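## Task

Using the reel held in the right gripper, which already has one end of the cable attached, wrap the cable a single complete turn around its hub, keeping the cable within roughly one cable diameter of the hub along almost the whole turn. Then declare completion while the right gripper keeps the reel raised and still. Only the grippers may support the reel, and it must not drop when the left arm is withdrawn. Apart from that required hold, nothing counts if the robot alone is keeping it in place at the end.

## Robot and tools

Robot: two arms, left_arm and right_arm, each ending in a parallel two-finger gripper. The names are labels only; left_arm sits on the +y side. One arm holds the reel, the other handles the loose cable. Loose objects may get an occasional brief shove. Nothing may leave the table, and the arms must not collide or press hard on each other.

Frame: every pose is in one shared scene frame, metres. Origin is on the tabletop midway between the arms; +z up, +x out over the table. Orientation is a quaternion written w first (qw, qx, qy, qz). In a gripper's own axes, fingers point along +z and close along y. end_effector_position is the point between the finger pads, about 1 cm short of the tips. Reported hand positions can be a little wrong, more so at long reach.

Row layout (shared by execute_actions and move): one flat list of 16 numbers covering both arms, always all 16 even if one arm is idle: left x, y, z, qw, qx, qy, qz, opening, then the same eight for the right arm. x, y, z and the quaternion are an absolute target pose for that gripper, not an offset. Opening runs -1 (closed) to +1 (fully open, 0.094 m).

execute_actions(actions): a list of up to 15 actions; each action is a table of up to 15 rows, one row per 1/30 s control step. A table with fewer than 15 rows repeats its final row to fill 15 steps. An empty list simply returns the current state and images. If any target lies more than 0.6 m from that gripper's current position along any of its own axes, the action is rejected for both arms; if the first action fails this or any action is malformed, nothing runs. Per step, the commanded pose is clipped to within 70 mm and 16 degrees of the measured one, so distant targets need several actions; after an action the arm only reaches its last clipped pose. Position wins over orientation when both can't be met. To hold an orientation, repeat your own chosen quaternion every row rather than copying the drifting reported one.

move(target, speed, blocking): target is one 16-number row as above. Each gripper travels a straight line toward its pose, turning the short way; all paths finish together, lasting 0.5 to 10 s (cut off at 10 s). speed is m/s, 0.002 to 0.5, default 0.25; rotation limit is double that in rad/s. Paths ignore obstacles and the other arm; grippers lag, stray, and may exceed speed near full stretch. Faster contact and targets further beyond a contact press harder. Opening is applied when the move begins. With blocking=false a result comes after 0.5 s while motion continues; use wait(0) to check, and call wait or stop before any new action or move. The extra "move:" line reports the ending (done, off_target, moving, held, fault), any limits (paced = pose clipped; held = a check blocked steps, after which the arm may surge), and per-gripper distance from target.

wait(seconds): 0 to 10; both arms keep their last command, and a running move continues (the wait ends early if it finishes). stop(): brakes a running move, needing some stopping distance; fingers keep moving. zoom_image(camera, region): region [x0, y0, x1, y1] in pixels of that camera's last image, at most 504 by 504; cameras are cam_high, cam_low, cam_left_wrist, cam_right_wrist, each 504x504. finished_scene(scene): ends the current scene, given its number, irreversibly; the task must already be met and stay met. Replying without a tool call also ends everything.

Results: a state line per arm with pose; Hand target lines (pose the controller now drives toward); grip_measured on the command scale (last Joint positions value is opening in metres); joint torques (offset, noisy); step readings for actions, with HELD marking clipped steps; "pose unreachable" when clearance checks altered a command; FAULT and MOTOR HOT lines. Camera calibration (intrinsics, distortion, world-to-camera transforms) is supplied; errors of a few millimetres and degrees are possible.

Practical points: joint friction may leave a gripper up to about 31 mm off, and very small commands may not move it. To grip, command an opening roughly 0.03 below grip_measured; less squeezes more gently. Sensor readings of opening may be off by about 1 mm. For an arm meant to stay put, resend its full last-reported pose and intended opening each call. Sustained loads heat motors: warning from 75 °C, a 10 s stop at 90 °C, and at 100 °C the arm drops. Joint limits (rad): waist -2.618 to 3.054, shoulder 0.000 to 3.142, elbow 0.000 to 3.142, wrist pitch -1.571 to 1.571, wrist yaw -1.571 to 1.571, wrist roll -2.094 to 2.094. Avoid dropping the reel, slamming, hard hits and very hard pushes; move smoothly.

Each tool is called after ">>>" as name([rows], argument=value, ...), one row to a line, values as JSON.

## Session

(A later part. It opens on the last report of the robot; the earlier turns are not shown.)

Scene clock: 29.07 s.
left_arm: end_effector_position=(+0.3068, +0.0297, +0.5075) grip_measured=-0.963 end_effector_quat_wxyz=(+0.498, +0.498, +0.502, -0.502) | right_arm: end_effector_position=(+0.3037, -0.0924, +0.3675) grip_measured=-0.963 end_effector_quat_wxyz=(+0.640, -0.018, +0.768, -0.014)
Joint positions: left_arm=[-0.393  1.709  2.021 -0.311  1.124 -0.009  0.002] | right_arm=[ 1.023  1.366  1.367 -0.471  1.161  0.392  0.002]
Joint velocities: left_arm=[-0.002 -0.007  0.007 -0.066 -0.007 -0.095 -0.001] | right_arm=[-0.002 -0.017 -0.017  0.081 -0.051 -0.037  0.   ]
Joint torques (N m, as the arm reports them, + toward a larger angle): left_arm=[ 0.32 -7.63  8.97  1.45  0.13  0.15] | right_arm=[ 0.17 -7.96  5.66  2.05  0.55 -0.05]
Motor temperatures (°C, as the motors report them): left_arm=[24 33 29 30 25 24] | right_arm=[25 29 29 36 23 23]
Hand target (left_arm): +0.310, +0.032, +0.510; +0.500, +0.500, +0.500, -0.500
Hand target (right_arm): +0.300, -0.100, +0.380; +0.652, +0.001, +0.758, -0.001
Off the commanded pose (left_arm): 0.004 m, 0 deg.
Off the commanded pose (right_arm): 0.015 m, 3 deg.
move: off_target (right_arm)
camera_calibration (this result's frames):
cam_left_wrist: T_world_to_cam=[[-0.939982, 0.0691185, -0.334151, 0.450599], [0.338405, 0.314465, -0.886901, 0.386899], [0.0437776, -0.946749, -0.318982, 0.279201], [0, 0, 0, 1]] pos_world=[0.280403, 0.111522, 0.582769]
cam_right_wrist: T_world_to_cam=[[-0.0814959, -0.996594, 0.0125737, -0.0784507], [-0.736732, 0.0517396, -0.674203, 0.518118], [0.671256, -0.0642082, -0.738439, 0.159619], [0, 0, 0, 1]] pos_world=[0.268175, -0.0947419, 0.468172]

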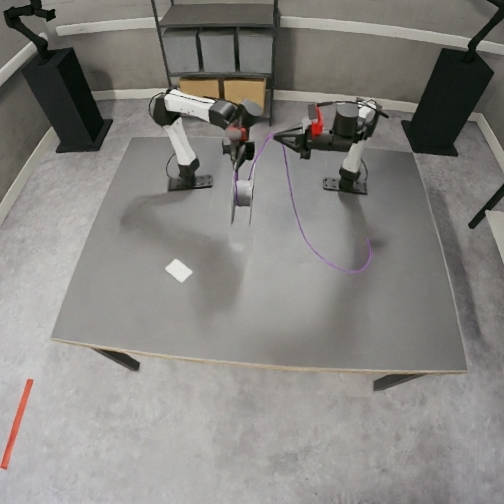

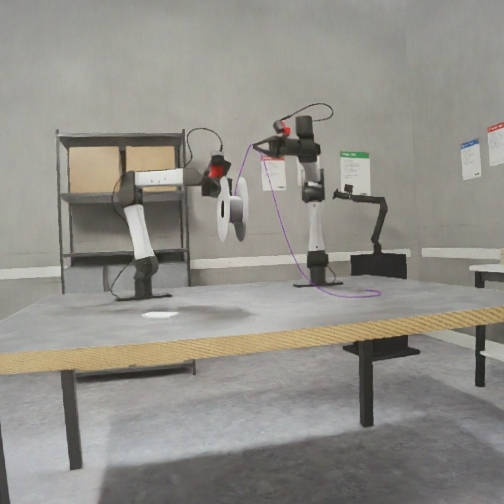

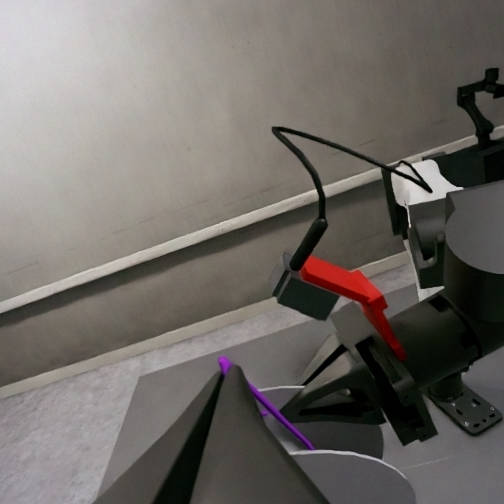

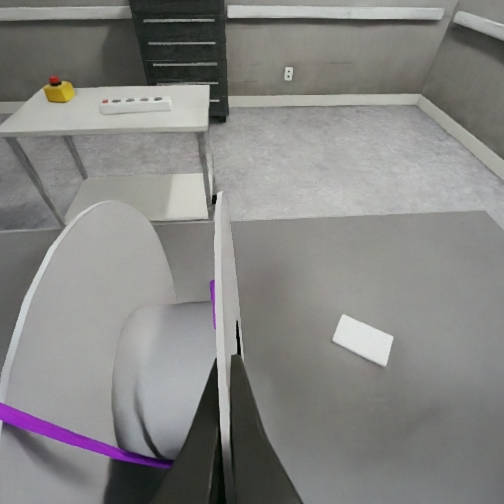

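>>> move(target=[0.44,-0.04,0.48,0.5,0.5,0.5,-0.5,-1, 0.30,-0.10,0.38,0.653,0,0.757,0,-1], speed=0.1)

>>> move(target=[0.52,-0.05,0.39,0.5,0.5,0.5,-0.5,-1, 0.30,-0.10,0.38,0.653,0,0.757,0,-1], speed=0.1)

>>> move(target=[0.52,-0.05,0.39,0.5,0.5,0.5,-0.5,0.2, 0.30,-0.10,0.38,0.653,0,0.757,0,-1], speed=0.1)

>>> move(target=[0.50,0.15,0.39,0.5,0.5,0.5,-0.5,0.2, 0.30,-0.10,0.38,0.653,0,0.757,0,-1], speed=0.15)

>>> move(target=[0.50,0.15,0.39,0.5,0.5,0.5,-0.5,0.2, 0.30,-0.10,0.51,0.653,0,0.757,0,-1], speed=0.12)

Scene clock: 38.43 s.
left_arm: end_effector_position=(+0.4385, -0.0354, +0.4691) grip_measured=-0.963 end_effector_quat_wxyz=(+0.518, +0.467, +0.498, -0.515) | right_arm: end_effector_position=(+0.3040, -0.0935, +0.3694) grip_measured=-0.963 end_effector_quat_wxyz=(+0.643, -0.013, +0.766, -0.015)
Joint positions: left_arm=[-0.403  2.415  2.853 -0.297  1.076 -0.154  0.002] | right_arm=[ 1.023  1.366  1.367 -0.463  1.172  0.39   0.002]
Joint velocities: left_arm=[-0.017  0.007 -0.017 -0.007 -0.022 -0.022 -0.   ] | right_arm=[ 0.002 -0.007 -0.007 -0.022 -0.022 -0.022  0.   ]
Joint torques (N m, as the arm reports them, + toward a larger angle): left_arm=[ -1.04 -13.75   8.82   1.73  -0.36  -0.08] | right_arm=[ 0.15 -7.95  5.51  1.94  0.46 -0.09]
Motor temperatures (°C, as the motors report them): left_arm=[24 33 30 30 25 24] | right_arm=[25 30 29 36 23 23]
Hand target (left_arm): +0.439, -0.037, +0.479; +0.537, +0.462, +0.489, -0.509
Hand target (right_arm): +0.300, -0.100, +0.380; +0.652, +0.001, +0.758, -0.000
Off the commanded pose (left_arm): 0.012 m, 5 deg.
Off the commanded pose (right_arm): 0.013 m, 3 deg.
elbow stopped short (left arm): the move would have taken joint 3 (elbow) straighter than the controller allows; a more bent joint 3 avoids this.
move: off_target (left_arm, right_arm)
camera_calibration (this result's frames):
cam_left_wrist: T_world_to_cam=[[-0.947913, 0.0163173, -0.31811, 0.560104], [0.310867, 0.26511, -0.912731, 0.351187], [0.069441, -0.96408, -0.256374, 0.158373], [0, 0, 0, 1]] pos_world=[0.41076, 0.0504419, 0.539317]
cam_right_wrist: T_world_to_cam=[[-0.0903987, -0.995879, 0.00729836, -0.0748066], [-0.731176, 0.0613917, -0.679421, 0.520799], [0.676173, -0.0667552, -0.733713, 0.15721], [0, 0, 0, 1]] pos_world=[0.267732, -0.0959765, 0.469734]

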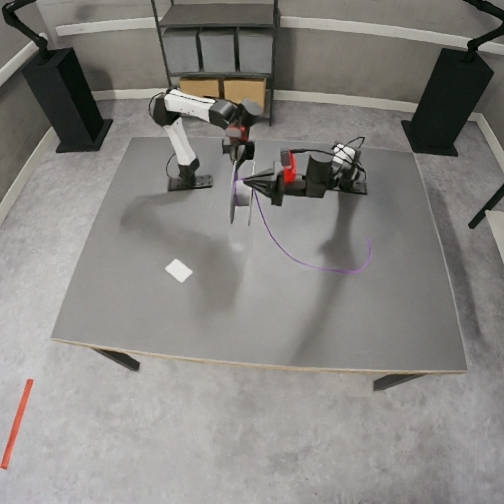

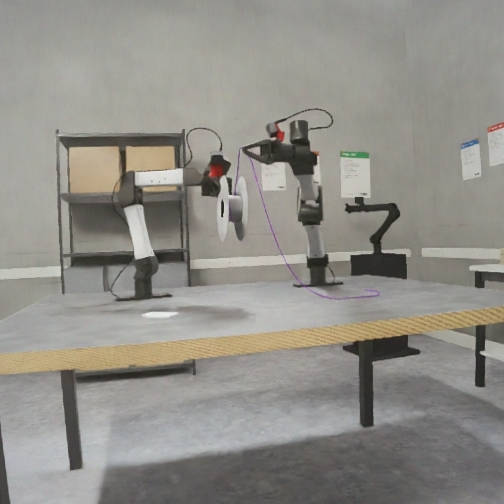

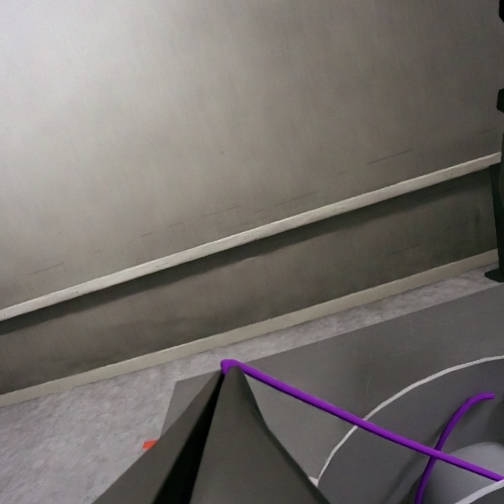

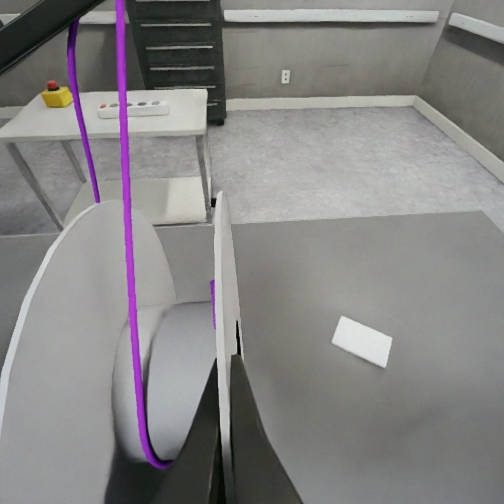

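Scene clock: 40.10 s.
left_arm: end_effector_position=(+0.4987, -0.0573, +0.3839) grip_measured=-0.963 end_effector_quat_wxyz=(+0.530, +0.462, +0.491, -0.514) | right_arm: end_effector_position=(+0.3042, -0.0956, +0.3708) grip_measured=-0.963 end_effector_quat_wxyz=(+0.645, -0.008, +0.763, -0.019)
Joint positions: left_arm=[-0.392  2.632  2.853 -0.031  1.072 -0.183  0.002] | right_arm=[ 1.023  1.366  1.367 -0.459  1.187  0.388  0.002]
Joint velocities: left_arm=[ 0.012  0.017  0.017  0.022  0.007 -0.051  0.   ] | right_arm=[ 0.007  0.002  0.002 -0.007  0.007 -0.051  0.   ]
Joint torques (N m, as the arm reports them, + toward a larger angle): left_arm=[  1.12 -15.15   9.59   1.59  -0.85  -0.08] | right_arm=[ 0.2  -8.    5.49  1.97  0.27 -0.05]
Motor temperatures (°C, as the motors report them): left_arm=[24 34 31 30 25 24] | right_arm=[25 31 30 36 23 23]
Hand target (left_arm): +0.518, -0.047, +0.389; +0.559, +0.436, +0.502, -0.496
Hand target (right_arm): +0.300, -0.100, +0.380; +0.652, +0.001, +0.758, -0.001
Off the commanded pose (left_arm): 0.023 m, 6 deg.
Off the commanded pose (right_arm): 0.011 m, 3 deg.
elbow stopped short (left arm): the move would have taken joint 3 (elbow) straighter than the controller allows; a more bent joint 3 avoids this.
move: off_target (left_arm, right_arm)
camera_calibration (this result's frames):
cam_left_wrist: T_world_to_cam=[[-0.943316, -0.0029979, -0.331883, 0.592303], [0.320805, 0.248111, -0.914071, 0.255063], [0.0850841, -0.968727, -0.233085, 0.0942613], [0, 0, 0, 1]] pos_world=[0.468883, 0.0298052, 0.451692]
cam_right_wrist: T_world_to_cam=[[-0.103397, -0.994611, 0.00762449, -0.0729609], [-0.725288, 0.070149, -0.684863, 0.523165], [0.680637, -0.0763428, -0.728632, 0.15384], [0, 0, 0, 1]] pos_world=[0.267192, -0.0975227, 0.470946]

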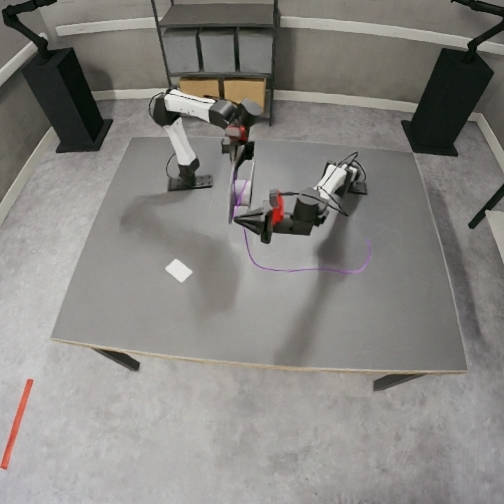

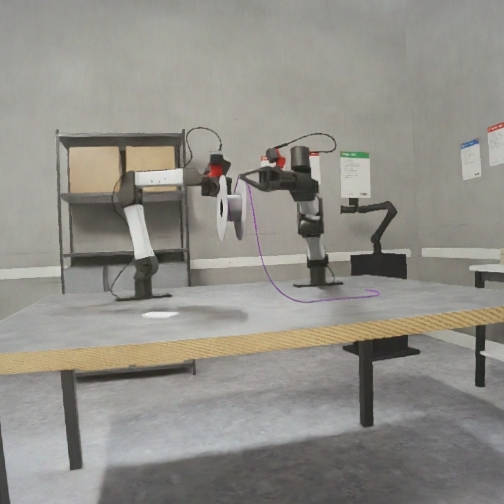

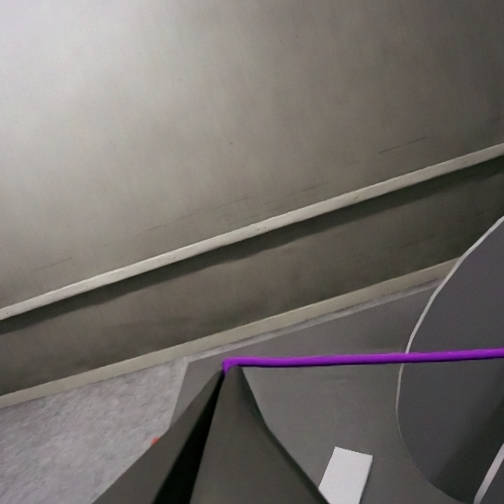

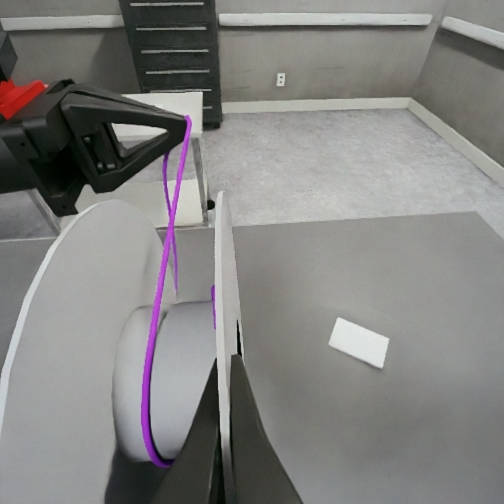

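Scene clock: 41.07 s.
left_arm: end_effector_position=(+0.5130, -0.0530, +0.3873) grip_measured=+0.199 end_effector_quat_wxyz=(+0.554, +0.439, +0.504, -0.497) | right_arm: end_effector_position=(+0.3037, -0.0942, +0.3678) grip_measured=-0.963 end_effector_quat_wxyz=(+0.641, -0.018, +0.767, -0.020)
Joint positions: left_arm=[-0.386  2.632  2.853 -0.022  0.999 -0.183  0.056] | right_arm=[ 1.023  1.366  1.367 -0.475  1.171  0.387  0.002]
Joint velocities: left_arm=[ 0.012 -0.012  0.017  0.037  0.007  0.022 -0.001] | right_arm=[ 0.017 -0.002  0.007 -0.051 -0.051 -0.007 -0.   ]
Joint torques (N m, as the arm reports them, + toward a larger angle): left_arm=[  0.15 -15.09   9.6    1.6   -0.18  -0.06] | right_arm=[ 0.18 -7.99  5.61  2.06  0.46 -0.03]
Motor temperatures (°C, as the motors report them): left_arm=[24 34 31 30 25 24] | right_arm=[25 31 30 36 23 23]
Hand target (left_arm): +0.518, -0.049, +0.389; +0.564, +0.433, +0.502, -0.493
Hand target (right_arm): +0.300, -0.100, +0.380; +0.652, +0.001, +0.758, -0.001
Off the commanded pose (left_arm): 0.008 m, 9 deg.
Off the commanded pose (right_arm): 0.014 m, 4 deg.
elbow stopped short (left arm): the move would have taken joint 3 (elbow) straighter than the controller allows; a more bent joint 3 avoids this.
move: off_target (left_arm, right_arm)
camera_calibration (this result's frames):
cam_left_wrist: T_world_to_cam=[[-0.939429, -0.0811978, -0.332986, 0.601302], [0.303036, 0.257131, -0.917634, 0.263539], [0.160131, -0.962959, -0.216951, 0.0535537], [0, 0, 0, 1]] pos_world=[0.476443, 0.0326304, 0.453676]
cam_right_wrist: T_world_to_cam=[[-0.0893892, -0.995737, 0.022727, -0.0814732], [-0.734416, 0.0504819, -0.67682, 0.518534], [0.672788, -0.0771914, -0.735798, 0.156992], [0, 0, 0, 1]] pos_world=[0.267914, -0.095184, 0.468321]

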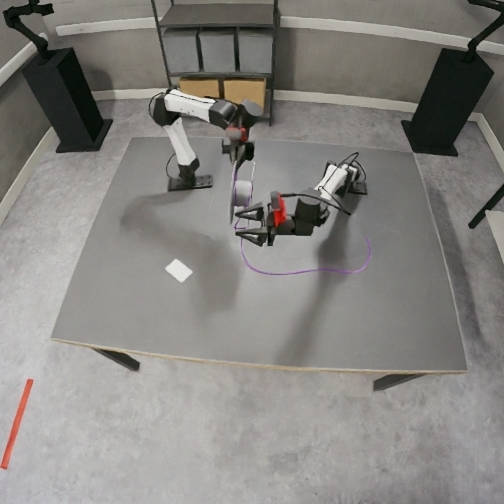

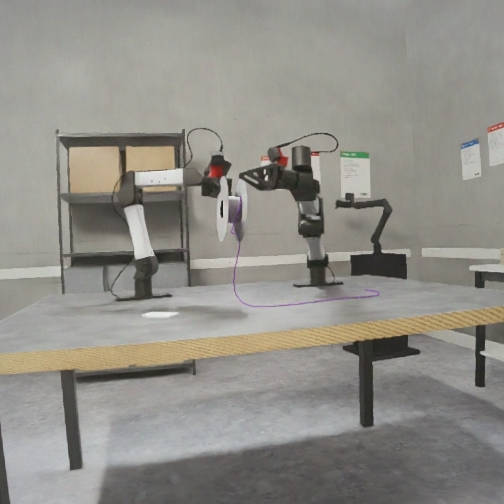

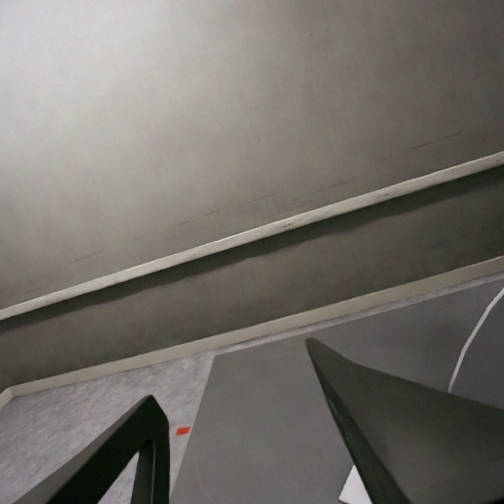

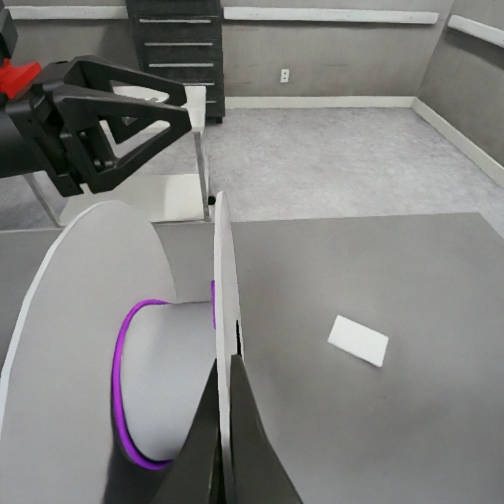

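Scene clock: 42.93 s.
left_arm: end_effector_position=(+0.4996, +0.1500, +0.3999) grip_measured=+0.199 end_effector_quat_wxyz=(+0.515, +0.504, +0.492, -0.489) | right_arm: end_effector_position=(+0.3032, -0.0937, +0.3652) grip_measured=-0.963 end_effector_quat_wxyz=(+0.637, -0.026, +0.770, -0.022)
Joint positions: left_arm=[-0.003  2.258  2.31   0.062  1.499 -0.076  0.056] | right_arm=[ 1.023  1.366  1.367 -0.49   1.162  0.387  0.002]
Joint velocities: left_arm=[ 0.002  0.012 -0.002 -0.007 -0.022 -0.022  0.   ] | right_arm=[-0.007 -0.007 -0.007  0.007  0.037 -0.007 -0.   ]
Joint torques (N m, as the arm reports them, + toward a larger angle): left_arm=[ -0.74 -15.32   5.11   1.09   0.14   0.15] | right_arm=[ 0.19 -7.96  5.76  2.16  0.56  0.02]
Motor temperatures (°C, as the motors report them): left_arm=[24 36 31 30 25 24] | right_arm=[25 31 30 36 23 23]
Hand target (left_arm): +0.497, +0.149, +0.390; +0.500, +0.499, +0.499, -0.502
Hand target (right_arm): +0.300, -0.101, +0.380; +0.651, +0.001, +0.759, -0.001
Off the commanded pose (left_arm): 0.010 m, 2 deg.
Off the commanded pose (right_arm): 0.016 m, 5 deg.
move: off_target (right_arm)
camera_calibration (this result's frames):
cam_left_wrist: T_world_to_cam=[[-0.924422, 0.0539907, -0.37753, 0.599342], [0.374701, 0.312917, -0.872744, 0.164823], [0.0710153, -0.948245, -0.309498, 0.333173], [0, 0, 0, 1]] pos_world=[0.468626, 0.231994, 0.473234]
cam_right_wrist: T_world_to_cam=[[-0.0810331, -0.996054, 0.0361994, -0.0884592], [-0.741124, 0.0359291, -0.670406, 0.514738], [0.66646, -0.0811533, -0.74111, 0.158936], [0, 0, 0, 1]] pos_world=[0.268392, -0.093706, 0.466075]

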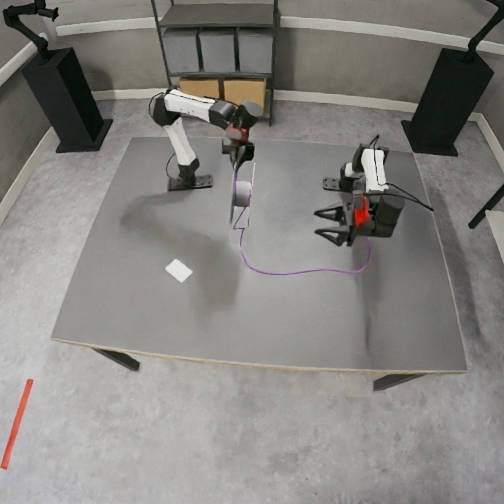

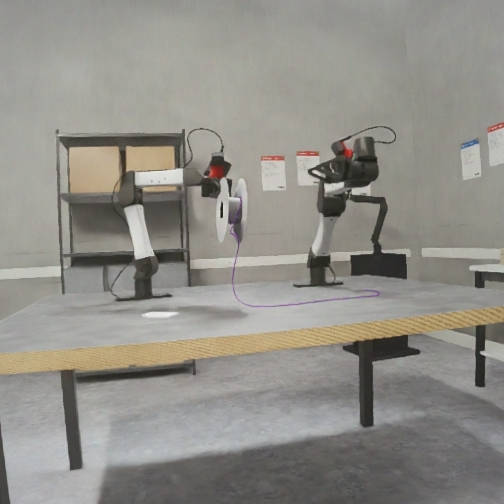

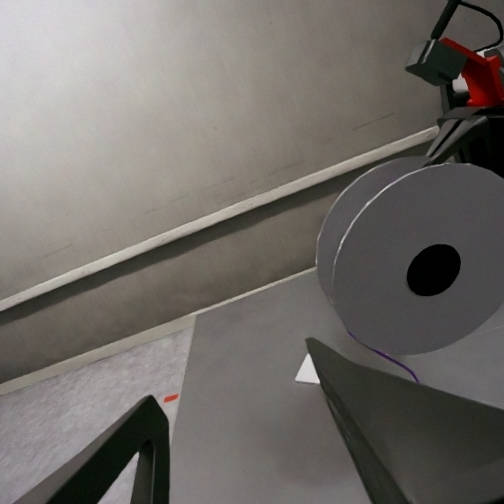

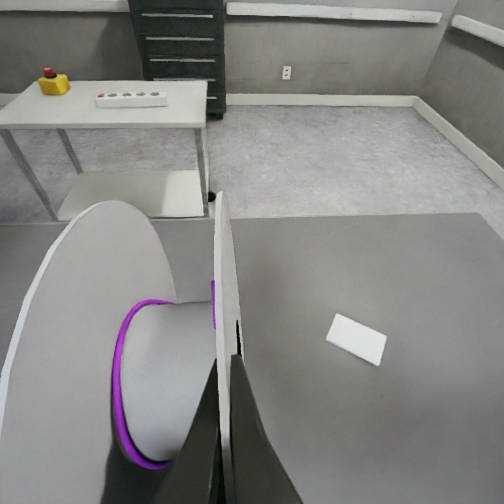

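Scene clock: 44.87 s.
left_arm: end_effector_position=(+0.4989, +0.1500, +0.3987) grip_measured=+0.199 end_effector_quat_wxyz=(+0.511, +0.503, +0.494, -0.492) | right_arm: end_effector_position=(+0.3014, -0.0987, +0.4940) grip_measured=-0.963 end_effector_quat_wxyz=(+0.641, -0.028, +0.766, -0.022)
Joint positions: left_arm=[-0.003  2.258  2.31   0.049  1.504 -0.073  0.056] | right_arm=[ 1.023  1.599  2.153 -1.015  1.164  0.358  0.002]
Joint velocities: left_arm=[-0.012  0.012  0.002 -0.037 -0.037  0.007  0.001] | right_arm=[-0.012 -0.007  0.027 -0.022 -0.022 -0.037  0.   ]
Joint torques (N m, as the arm reports them, + toward a larger angle): left_arm=[ -0.49 -13.79   7.12   1.1    0.11   0.19] | right_arm=[ 0.27 -5.46  7.58  1.97  0.53  0.21]
Motor temperatures (°C, as the motors report them): left_arm=[24 36 31 30 25 24] | right_arm=[25 31 30 36 23 23]
Hand target (left_arm): +0.500, +0.150, +0.390; +0.501, +0.499, +0.499, -0.501
Hand target (right_arm): +0.299, -0.101, +0.509; +0.653, +0.000, +0.757, +0.000
Off the commanded pose (left_arm): 0.009 m, 2 deg.
Off the commanded pose (right_arm): 0.016 m, 4 deg.
move: off_target (right_arm)
camera_calibration (this result's frames):
cam_left_wrist: T_world_to_cam=[[-0.927848, 0.0586556, -0.368318, 0.595617], [0.367486, 0.31234, -0.876012, 0.169026], [0.0636571, -0.948158, -0.311359, 0.337235], [0, 0, 0, 1]] pos_world=[0.46906, 0.232022, 0.472447]
cam_right_wrist: T_world_to_cam=[[-0.077607, -0.996297, 0.0370065, -0.0997052], [-0.733895, 0.0319644, -0.678511, 0.601392], [0.674815, -0.0798161, -0.733658, 0.249161], [0, 0, 0, 1]] pos_world=[0.265483, -0.0986721, 0.59454]

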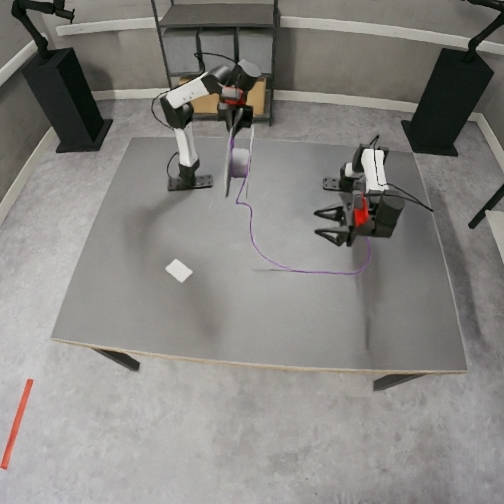

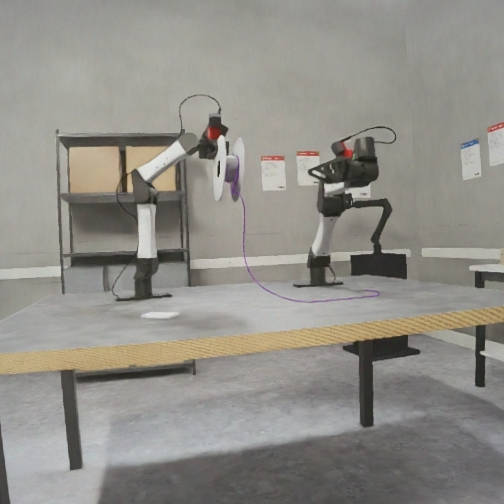

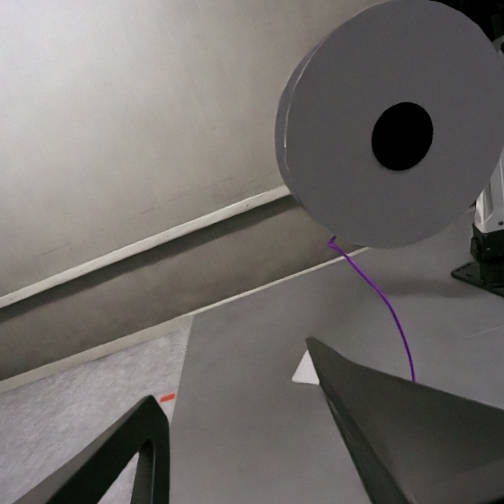

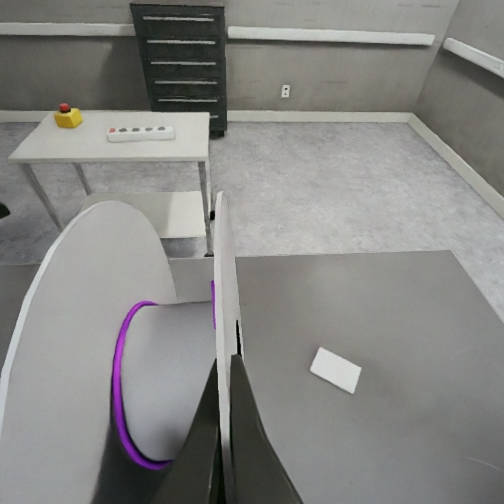

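>>> finished_scene(scene=2)

The scene is finished: the task was done.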